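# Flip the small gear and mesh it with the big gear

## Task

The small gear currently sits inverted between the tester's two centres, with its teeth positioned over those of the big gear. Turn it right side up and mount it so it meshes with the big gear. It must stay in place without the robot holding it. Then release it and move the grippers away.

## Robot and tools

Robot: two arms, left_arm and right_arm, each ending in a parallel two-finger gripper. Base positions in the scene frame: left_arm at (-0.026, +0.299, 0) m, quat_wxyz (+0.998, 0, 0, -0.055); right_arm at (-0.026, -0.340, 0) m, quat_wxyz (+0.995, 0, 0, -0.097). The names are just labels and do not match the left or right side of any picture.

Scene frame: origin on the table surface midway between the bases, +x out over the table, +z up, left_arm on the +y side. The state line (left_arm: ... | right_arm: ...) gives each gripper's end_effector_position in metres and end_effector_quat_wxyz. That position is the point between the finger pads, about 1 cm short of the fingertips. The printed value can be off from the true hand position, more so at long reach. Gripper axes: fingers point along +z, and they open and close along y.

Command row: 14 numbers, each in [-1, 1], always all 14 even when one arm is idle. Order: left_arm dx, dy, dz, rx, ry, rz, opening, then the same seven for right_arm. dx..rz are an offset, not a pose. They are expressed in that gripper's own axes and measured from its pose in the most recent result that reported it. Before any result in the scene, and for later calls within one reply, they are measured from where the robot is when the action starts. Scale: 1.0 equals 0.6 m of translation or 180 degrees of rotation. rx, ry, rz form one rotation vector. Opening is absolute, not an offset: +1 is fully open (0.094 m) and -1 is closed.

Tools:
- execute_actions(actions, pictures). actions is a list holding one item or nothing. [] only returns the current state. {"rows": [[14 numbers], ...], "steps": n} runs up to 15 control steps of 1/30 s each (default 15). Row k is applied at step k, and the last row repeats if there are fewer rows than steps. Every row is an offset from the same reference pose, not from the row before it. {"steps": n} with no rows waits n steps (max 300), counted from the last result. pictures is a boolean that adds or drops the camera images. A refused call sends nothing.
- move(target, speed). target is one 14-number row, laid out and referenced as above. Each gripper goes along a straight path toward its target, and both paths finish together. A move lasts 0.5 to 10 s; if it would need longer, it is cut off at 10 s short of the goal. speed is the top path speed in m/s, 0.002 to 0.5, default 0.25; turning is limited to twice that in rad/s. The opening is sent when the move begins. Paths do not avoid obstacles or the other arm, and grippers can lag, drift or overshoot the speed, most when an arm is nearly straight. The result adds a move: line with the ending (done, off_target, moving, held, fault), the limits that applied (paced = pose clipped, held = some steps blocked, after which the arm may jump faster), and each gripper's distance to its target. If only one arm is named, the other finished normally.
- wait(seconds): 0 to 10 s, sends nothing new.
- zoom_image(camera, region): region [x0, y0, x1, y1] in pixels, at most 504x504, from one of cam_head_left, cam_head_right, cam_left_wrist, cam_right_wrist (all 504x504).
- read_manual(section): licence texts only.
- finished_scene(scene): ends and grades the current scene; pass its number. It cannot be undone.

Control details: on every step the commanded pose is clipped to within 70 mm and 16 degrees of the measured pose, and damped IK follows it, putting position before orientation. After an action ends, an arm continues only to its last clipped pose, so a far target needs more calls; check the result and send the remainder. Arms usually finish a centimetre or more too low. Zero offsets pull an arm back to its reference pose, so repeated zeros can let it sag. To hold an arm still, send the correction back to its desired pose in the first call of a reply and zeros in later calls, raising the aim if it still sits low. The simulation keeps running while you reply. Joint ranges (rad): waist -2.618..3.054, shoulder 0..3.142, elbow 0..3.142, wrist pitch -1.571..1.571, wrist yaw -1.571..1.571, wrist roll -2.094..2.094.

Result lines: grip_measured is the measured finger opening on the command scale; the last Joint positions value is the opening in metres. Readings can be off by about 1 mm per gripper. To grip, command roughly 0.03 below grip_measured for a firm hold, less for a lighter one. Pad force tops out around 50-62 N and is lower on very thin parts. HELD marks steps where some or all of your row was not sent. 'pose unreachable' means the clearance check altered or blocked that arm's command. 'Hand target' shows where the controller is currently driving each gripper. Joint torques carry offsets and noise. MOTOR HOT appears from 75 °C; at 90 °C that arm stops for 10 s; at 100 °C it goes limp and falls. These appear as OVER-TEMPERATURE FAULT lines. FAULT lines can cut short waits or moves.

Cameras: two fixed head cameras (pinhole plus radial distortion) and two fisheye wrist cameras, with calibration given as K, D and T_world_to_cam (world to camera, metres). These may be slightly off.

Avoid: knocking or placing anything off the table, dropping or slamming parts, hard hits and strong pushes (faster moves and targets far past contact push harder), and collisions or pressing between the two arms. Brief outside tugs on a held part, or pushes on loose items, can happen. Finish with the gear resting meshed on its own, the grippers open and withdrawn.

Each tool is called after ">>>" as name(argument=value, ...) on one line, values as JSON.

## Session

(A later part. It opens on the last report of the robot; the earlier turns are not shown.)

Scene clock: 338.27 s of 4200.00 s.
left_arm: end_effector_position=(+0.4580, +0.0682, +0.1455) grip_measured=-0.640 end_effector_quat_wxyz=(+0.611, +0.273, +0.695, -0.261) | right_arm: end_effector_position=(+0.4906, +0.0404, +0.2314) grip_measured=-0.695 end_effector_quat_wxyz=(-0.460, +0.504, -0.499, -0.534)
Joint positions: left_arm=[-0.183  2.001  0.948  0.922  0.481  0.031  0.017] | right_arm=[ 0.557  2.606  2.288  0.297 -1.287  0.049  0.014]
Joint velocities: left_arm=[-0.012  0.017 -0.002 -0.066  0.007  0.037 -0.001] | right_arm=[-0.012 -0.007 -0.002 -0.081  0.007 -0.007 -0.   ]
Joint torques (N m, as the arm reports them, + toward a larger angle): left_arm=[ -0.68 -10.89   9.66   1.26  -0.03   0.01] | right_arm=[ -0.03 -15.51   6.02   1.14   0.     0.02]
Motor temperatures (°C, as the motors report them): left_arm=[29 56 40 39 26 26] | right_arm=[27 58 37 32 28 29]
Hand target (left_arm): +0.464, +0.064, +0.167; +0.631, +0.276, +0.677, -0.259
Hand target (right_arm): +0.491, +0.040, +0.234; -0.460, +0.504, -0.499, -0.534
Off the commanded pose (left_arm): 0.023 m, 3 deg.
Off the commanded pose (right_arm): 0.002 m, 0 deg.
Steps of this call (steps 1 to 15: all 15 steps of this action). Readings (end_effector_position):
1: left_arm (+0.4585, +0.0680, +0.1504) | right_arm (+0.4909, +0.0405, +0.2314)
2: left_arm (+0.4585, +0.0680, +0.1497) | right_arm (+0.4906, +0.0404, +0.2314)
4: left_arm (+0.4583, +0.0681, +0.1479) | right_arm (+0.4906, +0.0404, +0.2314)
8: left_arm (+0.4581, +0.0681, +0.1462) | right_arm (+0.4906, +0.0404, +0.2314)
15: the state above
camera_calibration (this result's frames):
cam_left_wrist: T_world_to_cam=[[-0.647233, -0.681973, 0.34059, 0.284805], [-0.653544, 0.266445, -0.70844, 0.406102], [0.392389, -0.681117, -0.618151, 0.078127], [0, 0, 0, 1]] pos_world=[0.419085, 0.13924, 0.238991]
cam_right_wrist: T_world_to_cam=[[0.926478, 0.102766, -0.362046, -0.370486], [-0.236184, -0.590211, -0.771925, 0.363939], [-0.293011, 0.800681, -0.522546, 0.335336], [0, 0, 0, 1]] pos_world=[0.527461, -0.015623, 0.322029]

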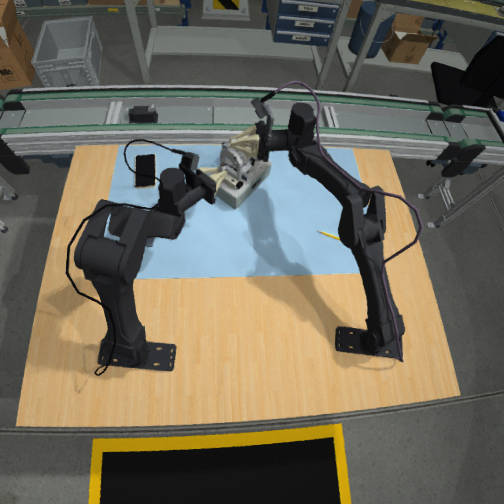

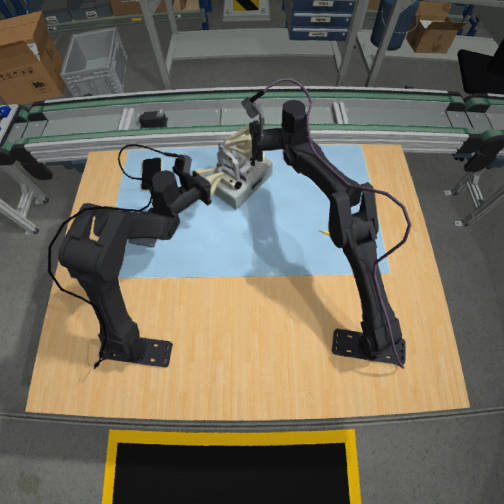

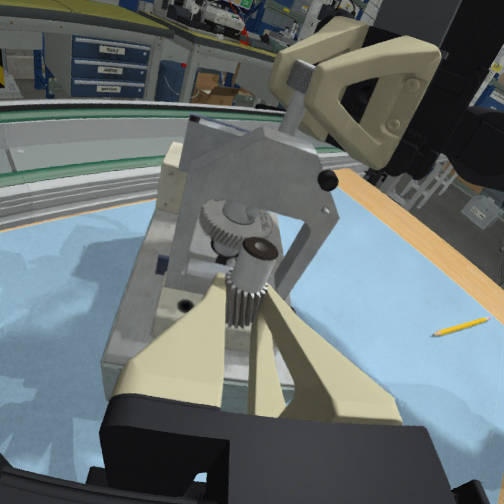

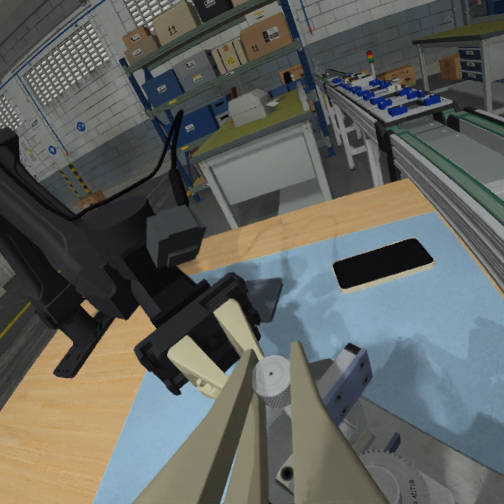

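Down = 0.2314; seated ≈ 0.2363.

>>> execute_actions(actions=[{"rows":[[-0.03,0.002,0.028,0,-0.022,0.01,-0.7,-0.03,0,0,0,-0.01,-0.01,-0.78],[-0.03,0.002,0.028,0,-0.022,0.01,-0.7,-0.05,0,0,0,-0.01,-0.02,-0.78],[-0.03,0.002,0.028,0,-0.022,0.01,-0.7,-0.07,0,0,0,-0.02,-0.03,-0.78],[-0.03,0.002,0.028,0,-0.022,0.01,-0.7,-0.09,0,0,0,-0.02,-0.04,-0.78],[-0.03,0.002,0.028,0,-0.022,0.01,-0.7,-0.115,-0.004,0,0,-0.03,-0.05,-0.78]]}], pictures=false)

>>> execute_actions(actions=[{"rows":[[-0.03,0.002,0.028,0,-0.018,0.008,-0.7,-0.1,0,0,0,-0.015,-0.05,-0.78]]}])

Scene clock: 346.60 s of 4200.00 s.
left_arm: end_effector_position=(+0.4651, +0.0601, +0.1397) grip_measured=-0.640 end_effector_quat_wxyz=(+0.615, +0.275, +0.690, -0.264) | right_arm: end_effector_position=(+0.4899, +0.0408, +0.2509) grip_measured=-0.695 end_effector_quat_wxyz=(-0.460, +0.509, -0.476, -0.550)
Joint positions: left_arm=[-0.195  2.053  0.985  0.95   0.478  0.028  0.017] | right_arm=[ 0.555  2.657  2.4    0.379 -1.331  0.173  0.014]
Joint velocities: left_arm=[-0.022 -0.032  0.007  0.022 -0.022  0.037  0.   ] | right_arm=[-0.012  0.042  0.022  0.125 -0.066  0.139 -0.   ]
Joint torques (N m, as the arm reports them, + toward a larger angle): left_arm=[ -0.45 -11.03   9.18   1.45  -0.06  -0.05] | right_arm=[ -0.14 -17.96   9.47   1.71   0.63   0.1 ]
Motor temperatures (°C, as the motors report them): left_arm=[29 57 40 39 26 26] | right_arm=[27 59 37 32 28 29]
Hand target (left_arm): +0.471, +0.057, +0.161; +0.639, +0.275, +0.670, -0.261
Hand target (right_arm): +0.492, +0.038, +0.300; -0.522, +0.517, -0.437, -0.519
Off the commanded pose (left_arm): 0.023 m, 4 deg.
Off the commanded pose (right_arm): 0.050 m, 9 deg.
Steps of this call (steps 1 to 90: nothing new was sent; then 4.83 s passed at rest; steps 91 to 105: all 15 steps of this action). Readings (end_effector_position):
91: left_arm (+0.4588, +0.0675, +0.1453) | right_arm (+0.4906, +0.0404, +0.2321)
92: left_arm (+0.4612, +0.0658, +0.1461) | right_arm (+0.4906, +0.0405, +0.2323)
94: left_arm (+0.4647, +0.0627, +0.1444) | right_arm (+0.4904, +0.0407, +0.2349)
98: left_arm (+0.4649, +0.0601, +0.1390) | right_arm (+0.4901, +0.0408, +0.2479)
105: the state above

Scene clock: 347.10 s of 4200.00 s.
left_arm: end_effector_position=(+0.4723, +0.0524, +0.1363) grip_measured=-0.640 end_effector_quat_wxyz=(+0.616, +0.277, +0.688, -0.267) | right_arm: end_effector_position=(+0.4896, +0.0408, +0.2553) grip_measured=-0.695 end_effector_quat_wxyz=(-0.452, +0.518, -0.465, -0.558)
Joint positions: left_arm=[-0.206  2.093  1.027  0.954  0.474  0.026  0.017] | right_arm=[ 0.553  2.713  2.515  0.352 -1.369  0.2    0.014]
Joint velocities: left_arm=[-0.022  0.007 -0.002 -0.007  0.007  0.037 -0.001] | right_arm=[ 0.012  0.007  0.017  0.007 -0.037 -0.066  0.   ]
Joint torques (N m, as the arm reports them, + toward a larger angle): left_arm=[ -0.37 -11.04   9.18   1.35  -0.09   0.01] | right_arm=[ -0.28 -19.18   9.97   1.54   0.54   0.05]
Motor temperatures (°C, as the motors report them): left_arm=[29 57 40 39 26 26] | right_arm=[27 59 37 32 28 29]
Hand target (left_arm): +0.479, +0.049, +0.156; +0.637, +0.277, +0.669, -0.264
Hand target (right_arm): +0.488, +0.036, +0.310; -0.513, +0.531, -0.424, -0.524
Off the commanded pose (left_arm): 0.021 m, 3 deg.
Off the commanded pose (right_arm): 0.056 m, 9 deg.
Steps of this call (steps 1 to 15: all 15 steps of this action). Readings (end_effector_position):
1: left_arm (+0.4659, +0.0594, +0.1397) | right_arm (+0.4898, +0.0408, +0.2516)
2: left_arm (+0.4684, +0.0580, +0.1403) | right_arm (+0.4899, +0.0406, +0.2525)
4: left_arm (+0.4718, +0.0548, +0.1398) | right_arm (+0.4897, +0.0407, +0.2543)
8: left_arm (+0.4722, +0.0523, +0.1364) | right_arm (+0.4897, +0.0406, +0.2554)
15: the state above
camera_calibration (this result's frames):
cam_left_wrist: T_world_to_cam=[[-0.662033, -0.669718, 0.336437, 0.29333], [-0.638985, 0.269775, -0.720361, 0.407681], [0.391677, -0.691881, -0.606539, 0.0553676], [0, 0, 0, 1]] pos_world=[0.433009, 0.124774, 0.228573]
cam_right_wrist: T_world_to_cam=[[0.920354, 0.189111, -0.342325, -0.366469], [-0.178306, -0.576143, -0.797663, 0.359991], [-0.348075, 0.79517, -0.496536, 0.367822], [0, 0, 0, 1]] pos_world=[0.529499, -0.0157711, 0.344337]

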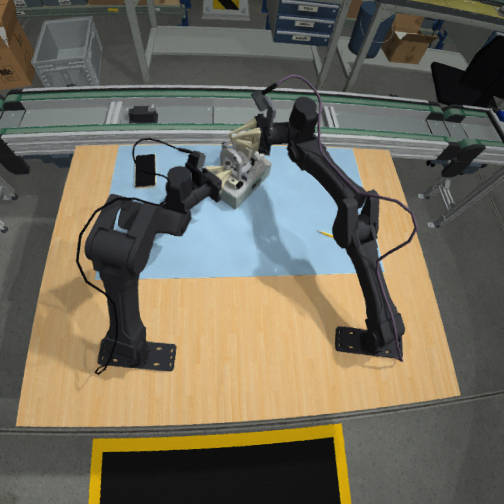

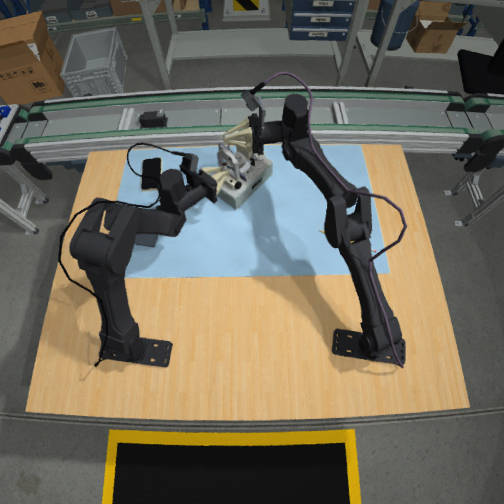

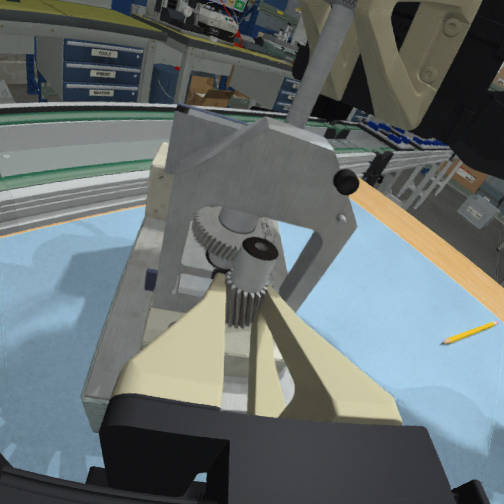

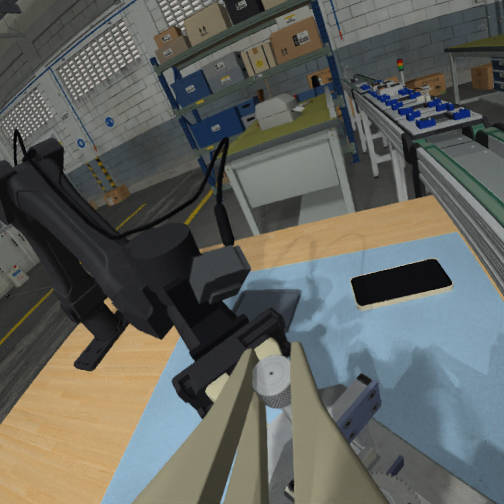

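>>> execute_actions(actions=[{"rows":[[-0.052,0.009,0.008,-0.006,-0.02,0.015,-0.7,-0.085,0,0,0,-0.01,-0.05,-0.78]]}], pictures=false)

Scene clock: 351.37 s of 4200.00 s.
left_arm: end_effector_position=(+0.4732, +0.0533, +0.1362) grip_measured=-0.640 end_effector_quat_wxyz=(+0.618, +0.278, +0.688, -0.262) | right_arm: end_effector_position=(+0.4896, +0.0408, +0.2552) grip_measured=-0.695 end_effector_quat_wxyz=(-0.443, +0.529, -0.455, -0.563)
Joint positions: left_arm=[-0.206  2.093  1.027  0.954  0.467  0.033  0.017] | right_arm=[ 0.551  2.786  2.66   0.289 -1.405  0.203  0.014]
Joint velocities: left_arm=[-0.002 -0.017 -0.012 -0.037 -0.051 -0.022  0.   ] | right_arm=[-0.007  0.017  0.042 -0.139 -0.066 -0.022  0.   ]
Joint torques (N m, as the arm reports them, + toward a larger angle): left_arm=[ -0.32 -12.77   9.88   1.35  -0.08   0.12] | right_arm=[ -0.23 -19.25   9.66   1.51   0.51  -0.07]
Motor temperatures (°C, as the motors report them): left_arm=[29 57 41 39 26 26] | right_arm=[27 60 38 32 28 29]
Hand target (left_arm): +0.481, +0.052, +0.167; +0.646, +0.279, +0.664, -0.254
Hand target (right_arm): +0.487, +0.037, +0.306; -0.503, +0.543, -0.416, -0.528
Off the commanded pose (left_arm): 0.032 m, 4 deg.
Off the commanded pose (right_arm): 0.051 m, 9 deg.
Steps of this call (steps 1 to 90: nothing new was sent; then 0.77 s passed at rest; steps 91 to 105: all 15 steps of this action). Readings (end_effector_position):
91: left_arm (+0.4724, +0.0525, +0.1363) | right_arm (+0.4896, +0.0409, +0.2553)
92: left_arm (+0.4726, +0.0526, +0.1363) | right_arm (+0.4897, +0.0407, +0.2553)
94: left_arm (+0.4728, +0.0529, +0.1363) | right_arm (+0.4896, +0.0408, +0.2551)
98: left_arm (+0.4731, +0.0532, +0.1363) | right_arm (+0.4895, +0.0408, +0.2552)
105: the state above

>>> execute_actions(actions=[{"rows":[[-0.066,0.004,0.01,0,-0.022,0.01,-0.7,-0.085,0,0,0.012,-0.01,-0.05,-0.78]]}], pictures=false)

Scene clock: 358.70 s of 4200.00 s.
left_arm: end_effector_position=(+0.4771, +0.0521, +0.1447) grip_measured=-0.640 end_effector_quat_wxyz=(+0.621, +0.278, +0.685, -0.262) | right_arm: end_effector_position=(+0.4897, +0.0408, +0.2540) grip_measured=-0.695 end_effector_quat_wxyz=(-0.442, +0.530, -0.456, -0.562)
Joint positions: left_arm=[-0.206  2.085  1.05   0.932  0.467  0.033  0.017] | right_arm=[ 0.551  2.787  2.664  0.27  -1.406  0.189  0.014]
Joint velocities: left_arm=[-0.002 -0.002 -0.007 -0.11  -0.066 -0.007  0.001] | right_arm=[-0.002  0.007 -0.007  0.007  0.007  0.007 -0.001]
Joint torques (N m, as the arm reports them, + toward a larger angle): left_arm=[ -0.42 -12.86   9.36   1.27  -0.01  -0.09] | right_arm=[ -0.21 -19.87   9.05   1.47   0.53  -0.14]
Motor temperatures (°C, as the motors report them): left_arm=[29 59 41 40 26 26] | right_arm=[27 62 38 33 28 29]
Hand target (left_arm): +0.481, +0.049, +0.175; +0.645, +0.280, +0.662, -0.261
Hand target (right_arm): +0.487, +0.037, +0.305; -0.503, +0.545, -0.416, -0.526
Off the commanded pose (left_arm): 0.031 m, 4 deg.
Off the commanded pose (right_arm): 0.052 m, 10 deg.
Steps of this call (steps 1 to 90: nothing new was sent; then 3.83 s passed at rest; steps 91 to 105: all 15 steps of this action). Readings (end_effector_position):
91: left_arm (+0.4735, +0.0532, +0.1365) | right_arm (+0.4896, +0.0408, +0.2551)
92: left_arm (+0.4743, +0.0530, +0.1370) | right_arm (+0.4896, +0.0408, +0.2549)
94: left_arm (+0.4758, +0.0525, +0.1407) | right_arm (+0.4896, +0.0408, +0.2548)
98: left_arm (+0.4769, +0.0521, +0.1447) | right_arm (+0.4897, +0.0408, +0.2544)
105: the state above

>>> execute_actions(actions=[{"rows":[[-0.04,-0.001,0.026,0,-0.016,0.008,-0.7,-0.088,0,0,0.012,-0.012,-0.05,-0.78]]}])

Scene clock: 362.23 s of 4200.00 s.
left_arm: end_effector_position=(+0.4824, +0.0448, +0.1443) grip_measured=-0.640 end_effector_quat_wxyz=(+0.618, +0.279, +0.686, -0.263) | right_arm: end_effector_position=(+0.4897, +0.0408, +0.2539) grip_measured=-0.695 end_effector_quat_wxyz=(-0.442, +0.530, -0.456, -0.562)
Joint positions: left_arm=[-0.217  2.104  1.088  0.907  0.459  0.033  0.017] | right_arm=[ 0.551  2.787  2.664  0.269 -1.406  0.187  0.014]
Joint velocities: left_arm=[-0.012 -0.002  0.017  0.037 -0.007  0.007 -0.001] | right_arm=[-0.012 -0.007 -0.007  0.007 -0.11  -0.066 -0.   ]
Joint torques (N m, as the arm reports them, + toward a larger angle): left_arm=[ -0.67 -11.56  10.     1.42  -0.02  -0.01] | right_arm=[ -0.19 -19.68   9.26   1.51   0.54  -0.05]
Motor temperatures (°C, as the motors report them): left_arm=[29 59 41 40 26 26] | right_arm=[27 63 39 33 28 29]
Hand target (left_arm): +0.488, +0.040, +0.167; +0.641, +0.280, +0.665, -0.261
Hand target (right_arm): +0.487, +0.037, +0.306; -0.503, +0.544, -0.416, -0.526
Off the commanded pose (left_arm): 0.024 m, 4 deg.
Off the commanded pose (right_arm): 0.053 m, 10 deg.
Steps of this call (steps 1 to 90: nothing new was sent; then 0.03 s passed at rest; steps 91 to 105: all 15 steps of this action). Readings (end_effector_position):
91: left_arm (+0.4777, +0.0513, +0.1451) | right_arm (+0.4897, +0.0408, +0.2539)
92: left_arm (+0.4794, +0.0501, +0.1451) | right_arm (+0.4897, +0.0408, +0.2539)
94: left_arm (+0.4816, +0.0471, +0.1447) | right_arm (+0.4897, +0.0408, +0.2539)
98: left_arm (+0.4823, +0.0448, +0.1444) | right_arm (+0.4897, +0.0408, +0.2539)
105: the state above
camera_calibration (this result's frames):
cam_left_wrist: T_world_to_cam=[[-0.662992, -0.673174, 0.327532, 0.294162], [-0.633678, 0.271675, -0.724324, 0.419907], [0.398614, -0.687771, -0.606694, 0.0475056], [0, 0, 0, 1]] pos_world=[0.442177, 0.116617, 0.236622]
cam_right_wrist: T_world_to_cam=[[0.915686, 0.218616, -0.337232, -0.367251], [-0.152892, -0.586523, -0.795371, 0.346322], [-0.371675, 0.77987, -0.503646, 0.381094], [0, 0, 0, 1]] pos_world=[0.530879, -0.013791, 0.343542]

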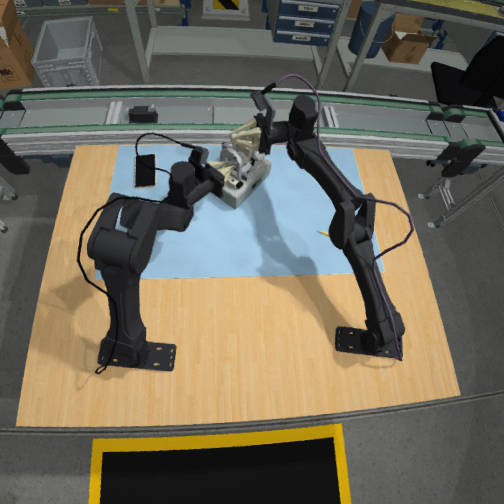

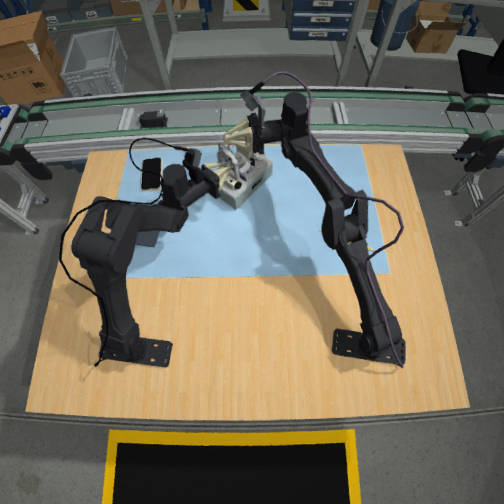

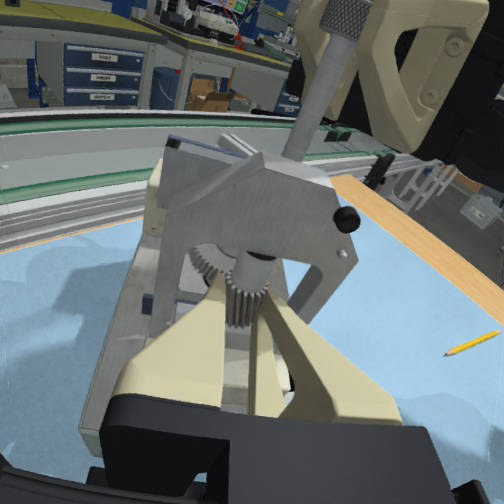

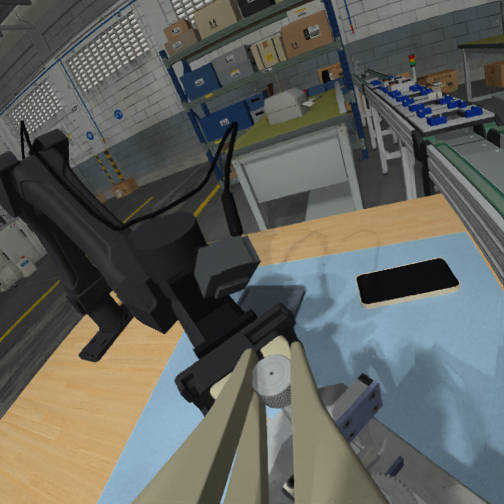

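>>> execute_actions(actions=[{"rows":[[-0.042,0.002,0.032,0,-0.018,0.006,-0.7,-0.088,0,0,0.012,-0.012,-0.05,-0.78]]}])

Scene clock: 364.87 s of 4200.00 s.
left_arm: end_effector_position=(+0.4913, +0.0356, +0.1446) grip_measured=-0.640 end_effector_quat_wxyz=(+0.618, +0.279, +0.685, -0.267) | right_arm: end_effector_position=(+0.4897, +0.0408, +0.2539) grip_measured=-0.695 end_effector_quat_wxyz=(-0.442, +0.530, -0.456, -0.562)
Joint positions: left_arm=[-0.228  2.138  1.146  0.887  0.454  0.026  0.017] | right_arm=[ 0.551  2.787  2.664  0.269 -1.406  0.187  0.014]
Joint velocities: left_arm=[ 0.007 -0.012  0.017 -0.037 -0.037 -0.007  0.   ] | right_arm=[-0.007 -0.012 -0.012 -0.037  0.022 -0.066  0.001]
Joint torques (N m, as the arm reports them, + toward a larger angle): left_arm=[ -0.56 -12.04   9.99   1.42  -0.03   0.01] | right_arm=[ -0.2  -19.67   9.27   1.51   0.53  -0.05]
Motor temperatures (°C, as the motors report them): left_arm=[29 59 42 40 26 26] | right_arm=[27 63 39 33 28 29]
Hand target (left_arm): +0.497, +0.031, +0.168; +0.640, +0.278, +0.665, -0.265
Hand target (right_arm): +0.487, +0.037, +0.306; -0.503, +0.544, -0.416, -0.526
Off the commanded pose (left_arm): 0.025 m, 3 deg.
Off the commanded pose (right_arm): 0.053 m, 10 deg.
Steps of this call (steps 1 to 64: nothing new was sent; steps 65 to 79: all 15 steps of this action). Readings (end_effector_position):
65: left_arm (+0.4833, +0.0438, +0.1445) | right_arm (+0.4897, +0.0408, +0.2539)
66: left_arm (+0.4860, +0.0421, +0.1446) | right_arm (+0.4897, +0.0408, +0.2539)
68: left_arm (+0.4900, +0.0386, +0.1446) | right_arm (+0.4897, +0.0408, +0.2539)
72: left_arm (+0.4913, +0.0356, +0.1446) | right_arm (+0.4897, +0.0408, +0.2539)
79: the state above
camera_calibration (this result's frames):
cam_left_wrist: T_world_to_cam=[[-0.666436, -0.667599, 0.331925, 0.29472], [-0.633189, 0.271761, -0.724719, 0.428026], [0.393617, -0.69315, -0.603828, 0.0400283], [0, 0, 0, 1]] pos_world=[0.451678, 0.10818, 0.236543]
cam_right_wrist: T_world_to_cam=[[0.915686, 0.218616, -0.337232, -0.367251], [-0.152892, -0.586523, -0.795371, 0.346322], [-0.371675, 0.77987, -0.503646, 0.381094], [0, 0, 0, 1]] pos_world=[0.530879, -0.013791, 0.343542]

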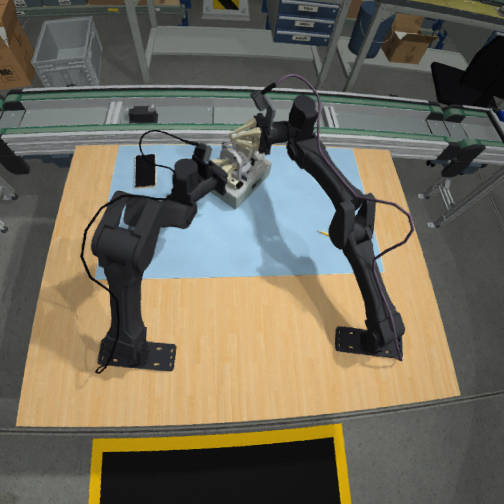

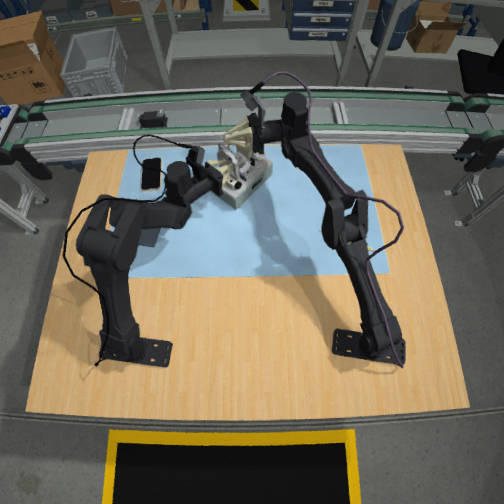

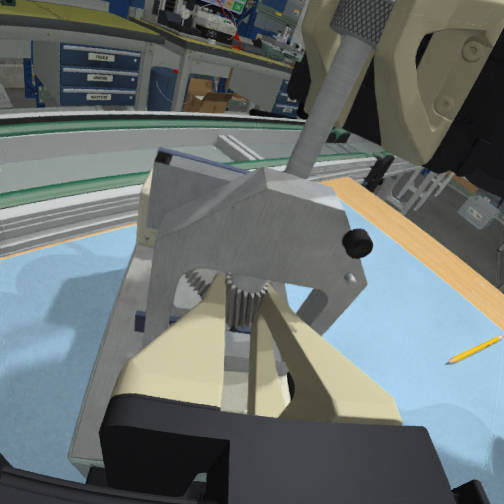

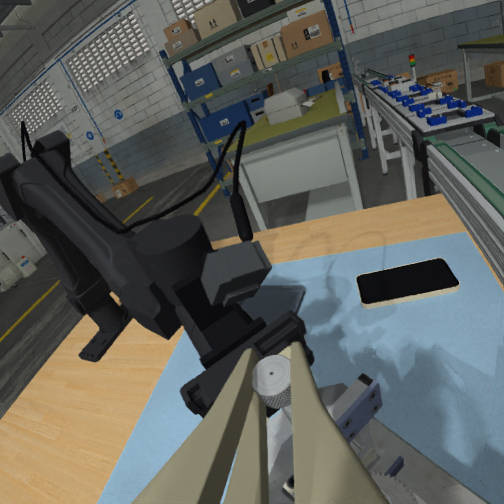

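>>> execute_actions(actions=[{"rows":[[-0.041,0.002,0.017,0,-0.018,0.008,-0.7,-0.05,0,0,0.007,-0.008,-0.03,-0.78]]}], pictures=false)

>>> execute_actions(actions=[{"rows":[[-0.041,0.002,0.011,0,-0.018,0.006,-0.7,-0.035,0,0,0.005,-0.006,-0.02,-0.78]]}], pictures=false)

Scene clock: 370.57 s of 4200.00 s.
left_arm: end_effector_position=(+0.4925, +0.0352, +0.1436) grip_measured=-0.640 end_effector_quat_wxyz=(+0.616, +0.279, +0.687, -0.267) | right_arm: end_effector_position=(+0.4897, +0.0409, +0.2511) grip_measured=-0.695 end_effector_quat_wxyz=(-0.440, +0.529, -0.457, -0.564)
Joint positions: left_arm=[-0.228  2.142  1.153  0.878  0.454  0.026  0.017] | right_arm=[ 0.551  2.792  2.664  0.269 -1.409  0.188  0.014]
Joint velocities: left_arm=[-0.002 -0.002  0.017  0.007  0.095 -0.022 -0.001] | right_arm=[ 0.002 -0.017 -0.002 -0.022 -0.095 -0.066  0.002]
Joint torques (N m, as the arm reports them, + toward a larger angle): left_arm=[ -0.77 -11.43  11.12   1.37  -0.04   0.01] | right_arm=[ -0.12 -18.11   7.86   1.45   0.38   0.06]
Motor temperatures (°C, as the motors report them): left_arm=[29 59 42 40 26 26] | right_arm=[27 64 39 33 28 29]
Hand target (left_arm): +0.500, +0.029, +0.168; +0.640, +0.280, +0.664, -0.267
Hand target (right_arm): +0.489, +0.039, +0.284; -0.479, +0.539, -0.432, -0.542
Off the commanded pose (left_arm): 0.027 m, 4 deg.
Off the commanded pose (right_arm): 0.033 m, 6 deg.
Steps of this call (steps 1 to 90: nothing new was sent; then 2.20 s passed at rest; steps 91 to 105: all 15 steps of this action). Readings (end_effector_position):
91: left_arm (+0.4916, +0.0355, +0.1448) | right_arm (+0.4898, +0.0409, +0.2532)
92: left_arm (+0.4920, +0.0354, +0.1447) | right_arm (+0.4897, +0.0409, +0.2527)
94: left_arm (+0.4925, +0.0352, +0.1441) | right_arm (+0.4897, +0.0409, +0.2513)
98: left_arm (+0.4925, +0.0352, +0.1436) | right_arm (+0.4897, +0.0409, +0.2511)
105: the state above

Scene clock: 371.07 s of 4200.00 s.
left_arm: end_effector_position=(+0.4922, +0.0353, +0.1413) grip_measured=-0.640 end_effector_quat_wxyz=(+0.611, +0.277, +0.691, -0.269) | right_arm: end_effector_position=(+0.4897, +0.0410, +0.2483) grip_measured=-0.695 end_effector_quat_wxyz=(-0.436, +0.529, -0.458, -0.566)
Joint positions: left_arm=[-0.228  2.142  1.153  0.869  0.454  0.02   0.017] | right_arm=[ 0.551  2.797  2.664  0.269 -1.412  0.192  0.014]
Joint velocities: left_arm=[ 0.002 -0.007 -0.007  0.007  0.007  0.022 -0.002] | right_arm=[ 0.002  0.012  0.002  0.051 -0.066 -0.051 -0.   ]
Joint torques (N m, as the arm reports them, + toward a larger angle): left_arm=[ -0.61 -11.83  10.25   1.52  -0.01  -0.02] | right_arm=[ -0.07 -17.45   7.27   1.39   0.29   0.13]
Motor temperatures (°C, as the motors report them): left_arm=[29 59 42 40 26 26] | right_arm=[27 64 39 33 28 29]
Hand target (left_arm): +0.499, +0.031, +0.167; +0.637, +0.278, +0.666, -0.269
Hand target (right_arm): +0.490, +0.040, +0.272; -0.465, +0.535, -0.440, -0.551
Off the commanded pose (left_arm): 0.028 m, 4 deg.
Off the commanded pose (right_arm): 0.024 m, 4 deg.
Steps of this call (steps 1 to 15: all 15 steps of this action). Readings (end_effector_position):
1: left_arm (+0.4925, +0.0352, +0.1436) | right_arm (+0.4897, +0.0410, +0.2504)
2: left_arm (+0.4925, +0.0352, +0.1433) | right_arm (+0.4897, +0.0410, +0.2501)
4: left_arm (+0.4924, +0.0353, +0.1423) | right_arm (+0.4897, +0.0410, +0.2490)
8: left_arm (+0.4922, +0.0353, +0.1413) | right_arm (+0.4897, +0.0410, +0.2483)
15: the state above

Contact on top face. Slide forward slightly.

>>> execute_actions(actions=[{"rows":[[-0.041,0.0,0.022,0,-0.024,0.012,-0.7,-0.035,0,0,0.005,-0.006,-0.02,-0.78]]}])

Scene clock: 374.90 s of 4200.00 s.
left_arm: end_effector_position=(+0.4963, +0.0337, +0.1406) grip_measured=-0.640 end_effector_quat_wxyz=(+0.616, +0.277, +0.687, -0.269) | right_arm: end_effector_position=(+0.4897, +0.0410, +0.2483) grip_measured=-0.695 end_effector_quat_wxyz=(-0.435, +0.528, -0.459, -0.567)
Joint positions: left_arm=[-0.229  2.162  1.171  0.882  0.454  0.02   0.017] | right_arm=[ 0.551  2.797  2.664  0.269 -1.412  0.195  0.014]
Joint velocities: left_arm=[-0.022 -0.007  0.002 -0.022  0.022  0.007  0.   ] | right_arm=[ 0.007 -0.012 -0.017  0.022  0.022  0.037 -0.   ]
Joint torques (N m, as the arm reports them, + toward a larger angle): left_arm=[ -1.33 -11.44  10.42   1.55  -0.05  -0.01] | right_arm=[ -0.07 -16.83   7.57   1.38   0.28   0.15]
Motor temperatures (°C, as the motors report them): left_arm=[29 59 42 40 26 26] | right_arm=[27 63 39 33 28 29]
Hand target (left_arm): +0.502, +0.026, +0.164; +0.642, +0.280, +0.662, -0.267
Hand target (right_arm): +0.490, +0.040, +0.269; -0.462, +0.534, -0.442, -0.553
Off the commanded pose (left_arm): 0.027 m, 4 deg.
Off the commanded pose (right_arm): 0.021 m, 4 deg.
Steps of this call (steps 1 to 90: nothing new was sent; then 0.33 s passed at rest; steps 91 to 105: all 15 steps of this action). Readings (end_effector_position):
91: left_arm (+0.4927, +0.0349, +0.1407) | right_arm (+0.4897, +0.0410, +0.2483)
92: left_arm (+0.4939, +0.0345, +0.1406) | right_arm (+0.4897, +0.0410, +0.2483)
94: left_arm (+0.4956, +0.0339, +0.1405) | right_arm (+0.4897, +0.0410, +0.2483)
98: left_arm (+0.4962, +0.0337, +0.1406) | right_arm (+0.4897, +0.0410, +0.2483)
105: the state above
camera_calibration (this result's frames):
cam_left_wrist: T_world_to_cam=[[-0.663757, -0.666691, 0.339042, 0.295659], [-0.63872, 0.269379, -0.720744, 0.431055], [0.389183, -0.694952, -0.604631, 0.0366833], [0, 0, 0, 1]] pos_world=[0.457293, 0.106489, 0.23262]
cam_right_wrist: T_world_to_cam=[[0.9088, 0.222719, -0.352815, -0.36213], [-0.161481, -0.591953, -0.78963, 0.344972], [-0.384715, 0.774589, -0.502002, 0.384301], [0, 0, 0, 1]] pos_world=[0.532656, -0.0128145, 0.337556]

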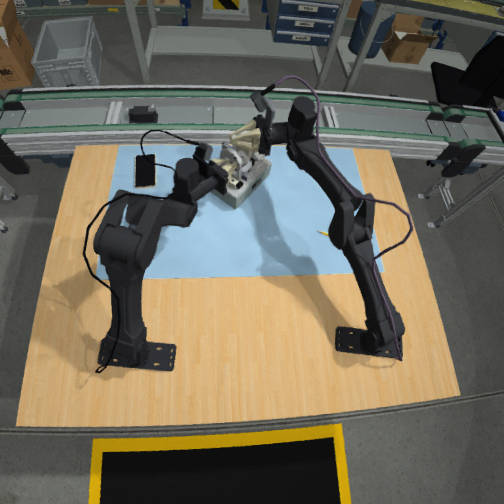

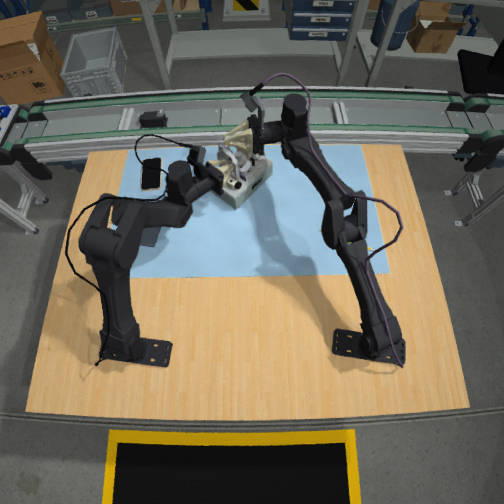

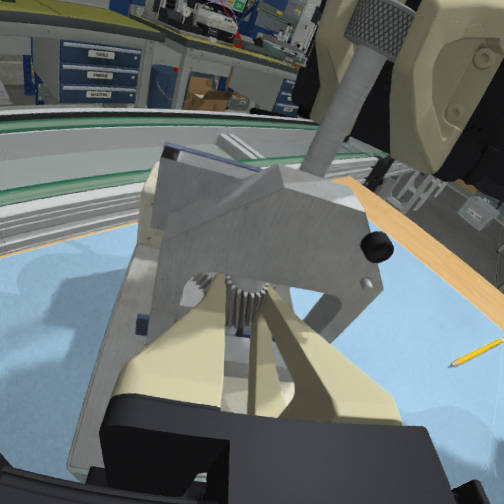

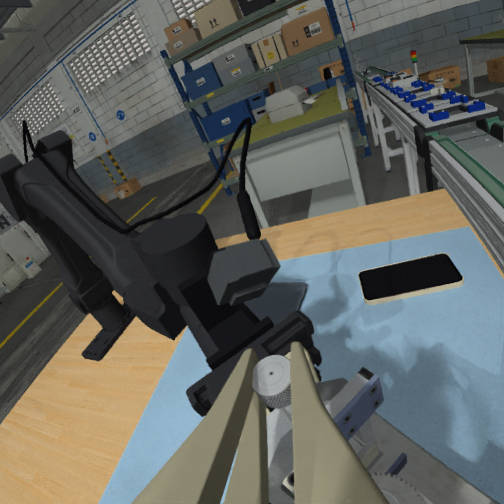

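Drifted +y; correct and lower knob.

>>> execute_actions(actions=[{"rows":[[-0.041,-0.008,0.01,0.01,-0.02,0.02,-0.7,-0.022,0,0,0.004,-0.004,-0.015,-0.78]]}], pictures=false)

>>> execute_actions(actions=[{"rows":[[-0.041,-0.004,0.01,0.004,-0.02,0.01,-0.7,-0.012,0,0,0.003,-0.003,-0.01,-0.78]]}])

Scene clock: 380.03 s of 4200.00 s.
left_arm: end_effector_position=(+0.4948, +0.0322, +0.1407) grip_measured=-0.640 end_effector_quat_wxyz=(+0.617, +0.289, +0.682, -0.266) | right_arm: end_effector_position=(+0.4896, +0.0410, +0.2483) grip_measured=-0.695 end_effector_quat_wxyz=(-0.435, +0.528, -0.459, -0.567)
Joint positions: left_arm=[-0.229  2.162  1.171  0.882  0.466  0.044  0.017] | right_arm=[ 0.551  2.797  2.664  0.269 -1.413  0.195  0.014]
Joint velocities: left_arm=[ 0.002  0.007 -0.012 -0.037  0.037 -0.051  0.001] | right_arm=[ 0.022 -0.007 -0.002  0.007 -0.081 -0.007 -0.   ]
Joint torques (N m, as the arm reports them, + toward a larger angle): left_arm=[ -0.5  -11.68   9.82   1.53   0.24   0.07] | right_arm=[ -0.04 -16.81   6.3    1.31   0.23   0.04]
Motor temperatures (°C, as the motors report them): left_arm=[29 59 43 41 26 26] | right_arm=[27 63 38 33 28 29]
Hand target (left_arm): +0.498, +0.025, +0.164; +0.640, +0.300, +0.654, -0.268
Hand target (right_arm): +0.490, +0.041, +0.262; -0.454, +0.533, -0.447, -0.556
Off the commanded pose (left_arm): 0.025 m, 4 deg.
Off the commanded pose (right_arm): 0.013 m, 3 deg.
Steps of this call (steps 1 to 90: nothing new was sent; then 1.63 s passed at rest; steps 91 to 105: all 15 steps of this action). Readings (end_effector_position):
91: left_arm (+0.4960, +0.0334, +0.1406) | right_arm (+0.4896, +0.0410, +0.2483)
92: left_arm (+0.4957, +0.0331, +0.1406) | right_arm (+0.4896, +0.0410, +0.2483)
94: left_arm (+0.4952, +0.0326, +0.1406) | right_arm (+0.4896, +0.0410, +0.2483)
98: left_arm (+0.4948, +0.0322, +0.1407) | right_arm (+0.4896, +0.0410, +0.2483)
105: the state above

Scene clock: 380.53 s of 4200.00 s.
left_arm: end_effector_position=(+0.4948, +0.0322, +0.1407) grip_measured=-0.640 end_effector_quat_wxyz=(+0.617, +0.289, +0.682, -0.266) | right_arm: end_effector_position=(+0.4896, +0.0410, +0.2483) grip_measured=-0.695 end_effector_quat_wxyz=(-0.435, +0.528, -0.459, -0.567)
Joint positions: left_arm=[-0.229  2.162  1.171  0.882  0.466  0.044  0.017] | right_arm=[ 0.551  2.797  2.664  0.269 -1.413  0.195  0.014]
Joint velocities: left_arm=[-0.027  0.002 -0.027 -0.022 -0.022  0.037  0.001] | right_arm=[-0.012  0.007 -0.002 -0.022 -0.022 -0.037  0.   ]
Joint torques (N m, as the arm reports them, + toward a larger angle): left_arm=[ -0.8  -12.11   9.78   1.52   0.19   0.02] | right_arm=[ -0.03 -16.84   5.16   1.3    0.18   0.03]
Motor temperatures (°C, as the motors report them): left_arm=[29 59 43 41 26 26] | right_arm=[27 63 38 33 28 29]
Hand target (left_arm): +0.498, +0.025, +0.164; +0.640, +0.296, +0.656, -0.269
Hand target (right_arm): +0.490, +0.041, +0.256; -0.448, +0.531, -0.451, -0.560
Off the commanded pose (left_arm): 0.025 m, 4 deg.
Off the commanded pose (right_arm): 0.007 m, 2 deg.
Steps of this call (steps 1 to 15: all 15 steps of this action). Readings (end_effector_position):
1: left_arm (+0.4948, +0.0322, +0.1407) | right_arm (+0.4896, +0.0410, +0.2483)
2: left_arm (+0.4948, +0.0322, +0.1407) | right_arm (+0.4896, +0.0410, +0.2483)
4: left_arm (+0.4948, +0.0322, +0.1407) | right_arm (+0.4896, +0.0410, +0.2483)
8: left_arm (+0.4948, +0.0322, +0.1407) | right_arm (+0.4896, +0.0410, +0.2483)
15: the state above
camera_calibration (this result's frames):
cam_left_wrist: T_world_to_cam=[[-0.678513, -0.662236, 0.317904, 0.303774], [-0.622866, 0.289228, -0.726902, 0.422947], [0.389434, -0.691224, -0.608729, 0.0366396], [0, 0, 0, 1]] pos_world=[0.455285, 0.104169, 0.233173]
cam_right_wrist: T_world_to_cam=[[0.908723, 0.223045, -0.352809, -0.362047], [-0.161243, -0.592052, -0.789604, 0.344828], [-0.384999, 0.774419, -0.502047, 0.384438], [0, 0, 0, 1]] pos_world=[0.532609, -0.0128071, 0.33755]

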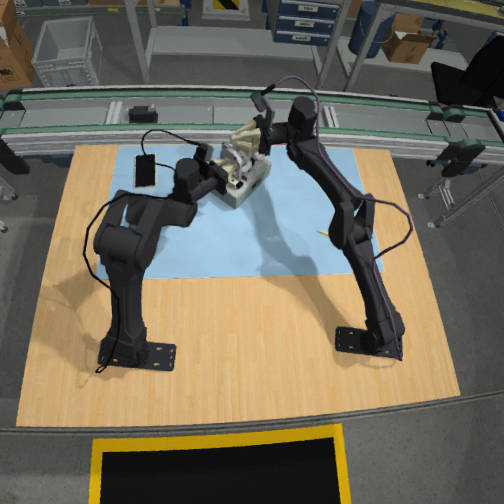

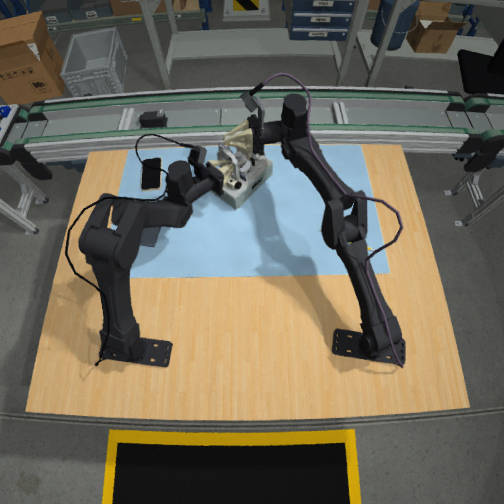

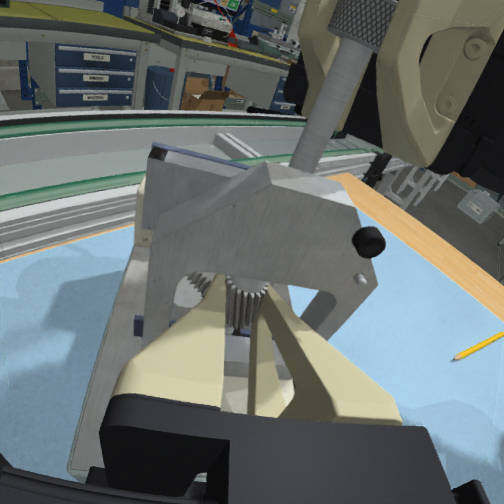

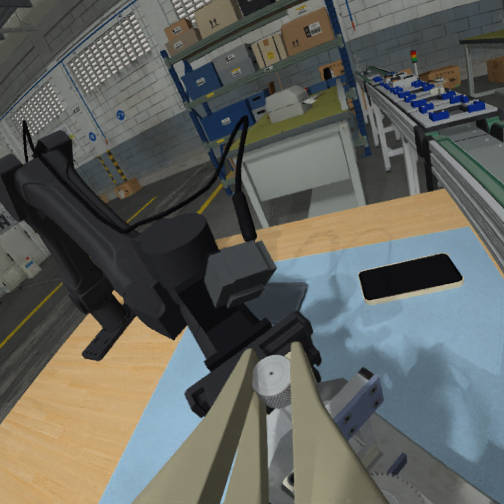

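>>> execute_actions(actions=[{"rows":[[-0.041,-0.004,0.01,0.004,-0.02,0.01,-0.7,0.0,0,0,0,0,0,-0.78]]}], pictures=false)

>>> execute_actions(actions=[{"rows":[[-0.03,-0.004,-0.002,0.004,-0.02,0.01,-0.7,0.0,0,0,0,0,0,-0.78]]}], pictures=false)

Scene clock: 393.17 s of 4200.00 s.
left_arm: end_effector_position=(+0.4947, +0.0322, +0.1403) grip_measured=-0.640 end_effector_quat_wxyz=(+0.617, +0.289, +0.682, -0.266) | right_arm: end_effector_position=(+0.4897, +0.0411, +0.2468) grip_measured=-0.695 end_effector_quat_wxyz=(-0.434, +0.528, -0.459, -0.567)
Joint positions: left_arm=[-0.229  2.162  1.171  0.881  0.466  0.044  0.017] | right_arm=[ 0.551  2.799  2.664  0.268 -1.414  0.194  0.014]
Joint velocities: left_arm=[-0.007  0.007 -0.012  0.007 -0.051 -0.022  0.001] | right_arm=[-0.007 -0.012 -0.017 -0.037  0.051  0.051 -0.001]
Joint torques (N m, as the arm reports them, + toward a larger angle): left_arm=[ -0.83 -12.18   9.78   1.55   0.11   0.03] | right_arm=[ -0.04 -16.28   5.32   1.09   0.09   0.  ]
Motor temperatures (°C, as the motors report them): left_arm=[29 60 43 41 26 26] | right_arm=[27 62 37 33 28 29]
Hand target (left_arm): +0.498, +0.025, +0.164; +0.640, +0.296, +0.656, -0.269
Hand target (right_arm): +0.490, +0.041, +0.248; -0.435, +0.528, -0.459, -0.567
Off the commanded pose (left_arm): 0.026 m, 4 deg.
Off the commanded pose (right_arm): 0.001 m, 0 deg.
Steps of this call (steps 1 to 90: nothing new was sent; then 9.13 s passed at rest; steps 91 to 105: all 15 steps of this action). Readings (end_effector_position):
91: left_arm (+0.4948, +0.0322, +0.1407) | right_arm (+0.4897, +0.0410, +0.2472)
92: left_arm (+0.4948, +0.0322, +0.1407) | right_arm (+0.4897, +0.0411, +0.2470)
94: left_arm (+0.4947, +0.0322, +0.1404) | right_arm (+0.4897, +0.0411, +0.2468)
98: left_arm (+0.4947, +0.0322, +0.1403) | right_arm (+0.4897, +0.0411, +0.2468)
105: the state above

Scene clock: 393.67 s of 4200.00 s.
left_arm: end_effector_position=(+0.4946, +0.0325, +0.1405) grip_measured=-0.640 end_effector_quat_wxyz=(+0.617, +0.290, +0.682, -0.267) | right_arm: end_effector_position=(+0.4896, +0.0411, +0.2468) grip_measured=-0.695 end_effector_quat_wxyz=(-0.434, +0.528, -0.459, -0.567)
Joint positions: left_arm=[-0.227  2.162  1.171  0.881  0.47   0.044  0.017] | right_arm=[ 0.551  2.799  2.664  0.268 -1.414  0.194  0.014]
Joint velocities: left_arm=[-0.002  0.007  0.017  0.051 -0.066  0.007  0.   ] | right_arm=[-0.002 -0.002 -0.017  0.022 -0.037 -0.007  0.   ]
Joint torques (N m, as the arm reports them, + toward a larger angle): left_arm=[ -0.19 -12.01   6.53   1.78   0.18   0.04] | right_arm=[ -0.03 -16.09   5.31   1.09   0.08   0.  ]
Motor temperatures (°C, as the motors report them): left_arm=[29 60 42 41 26 26] | right_arm=[27 62 37 33 28 29]
Hand target (left_arm): +0.493, +0.030, +0.158; +0.639, +0.296, +0.657, -0.269
Hand target (right_arm): +0.490, +0.041, +0.247; -0.434, +0.528, -0.459, -0.567
Off the commanded pose (left_arm): 0.018 m, 4 deg.
Off the commanded pose (right_arm): 0.000 m, 0 deg.
Steps of this call (steps 1 to 15: all 15 steps of this action). Readings (end_effector_position):
1: left_arm (+0.4947, +0.0322, +0.1404) | right_arm (+0.4896, +0.0411, +0.2468)
2: left_arm (+0.4947, +0.0323, +0.1405) | right_arm (+0.4896, +0.0411, +0.2468)
4: left_arm (+0.4947, +0.0324, +0.1405) | right_arm (+0.4896, +0.0411, +0.2468)
8: left_arm (+0.4946, +0.0325, +0.1405) | right_arm (+0.4896, +0.0411, +0.2468)
15: the state above

>>> execute_actions(actions=[{"rows":[[-0.02,-0.002,-0.008,0,-0.03,0.005,-0.7,0.006,0,0,0,0,0,-0.78]]}])

Scene clock: 397.80 s of 4200.00 s.
left_arm: end_effector_position=(+0.4922, +0.0350, +0.1375) grip_measured=-0.640 end_effector_quat_wxyz=(+0.630, +0.282, +0.670, -0.272) | right_arm: end_effector_position=(+0.4897, +0.0412, +0.2407) grip_measured=-0.695 end_effector_quat_wxyz=(-0.431, +0.528, -0.461, -0.569)
Joint positions: left_arm=[-0.224  2.187  1.141  0.982  0.471  0.019  0.017] | right_arm=[ 0.551  2.799  2.646  0.27  -1.417  0.186  0.014]
Joint velocities: left_arm=[ 0.007 -0.012  0.007 -0.051 -0.037 -0.066  0.   ] | right_arm=[-0.002 -0.007  0.002  0.051  0.066  0.007 -0.001]
Joint torques (N m, as the arm reports them, + toward a larger angle): left_arm=[ -0.14 -12.4    6.21   1.71   0.12  -0.05] | right_arm=[  0.   -16.79   4.69   1.21   0.09   0.04]
Motor temperatures (°C, as the motors report them): left_arm=[29 60 42 42 26 26] | right_arm=[27 62 37 33 28 29]
Hand target (left_arm): +0.491, +0.034, +0.153; +0.649, +0.283, +0.650, -0.275
Hand target (right_arm): +0.489, +0.041, +0.243; -0.434, +0.528, -0.459, -0.567
Off the commanded pose (left_arm): 0.015 m, 3 deg.
Off the commanded pose (right_arm): 0.003 m, 0 deg.
Steps of this call (steps 1 to 90: nothing new was sent; then 0.63 s passed at rest; steps 91 to 105: all 15 steps of this action). Readings (end_effector_position):
91: left_arm (+0.4939, +0.0330, +0.1395) | right_arm (+0.4897, +0.0411, +0.2459)
92: left_arm (+0.4927, +0.0339, +0.1386) | right_arm (+0.4898, +0.0411, +0.2449)
94: left_arm (+0.4918, +0.0353, +0.1376) | right_arm (+0.4897, +0.0412, +0.2416)
98: left_arm (+0.4921, +0.0352, +0.1377) | right_arm (+0.4897, +0.0412, +0.2407)
105: the state above
camera_calibration (this result's frames):
cam_left_wrist: T_world_to_cam=[[-0.685459, -0.652887, 0.322312, 0.307443], [-0.604913, 0.264264, -0.751163, 0.41363], [0.405249, -0.709862, -0.576081, 0.026042], [0, 0, 0, 1]] pos_world=[0.450396, 0.109904, 0.226613]
cam_right_wrist: T_world_to_cam=[[0.904765, 0.225129, -0.361548, -0.360864], [-0.16522, -0.596887, -0.785129, 0.340033], [-0.392559, 0.770093, -0.502846, 0.384615], [0, 0, 0, 1]] pos_world=[0.533662, -0.011987, 0.329902]

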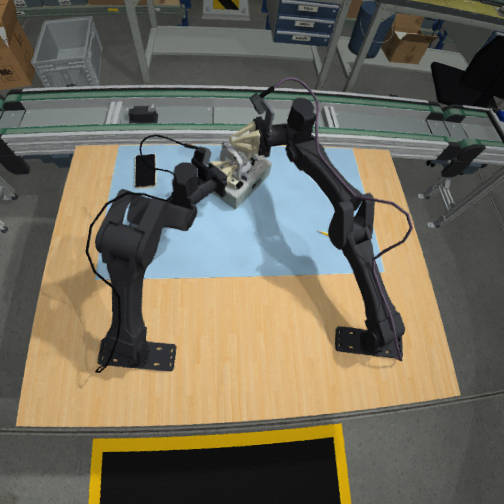

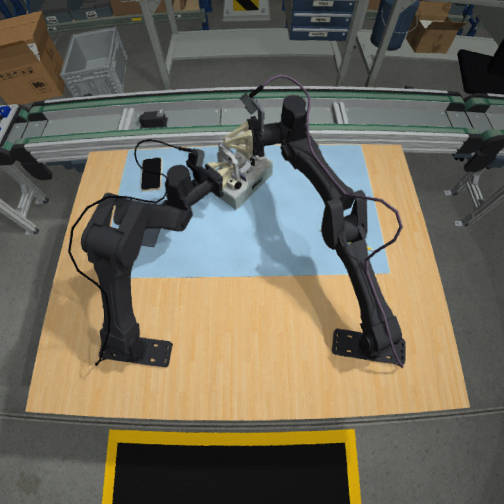

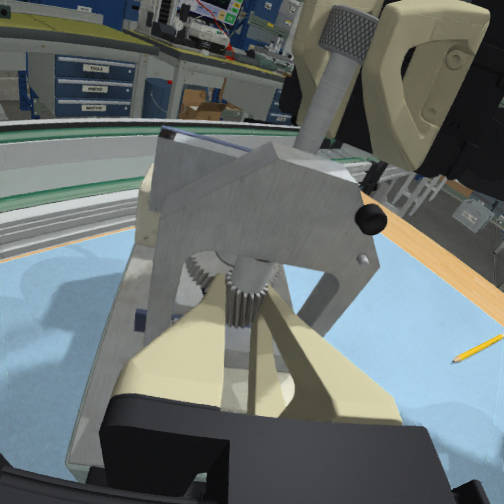

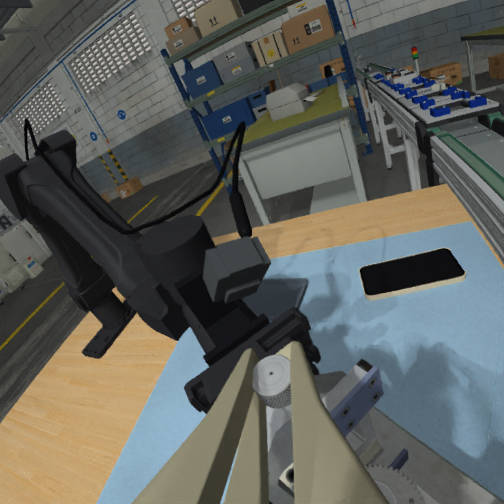

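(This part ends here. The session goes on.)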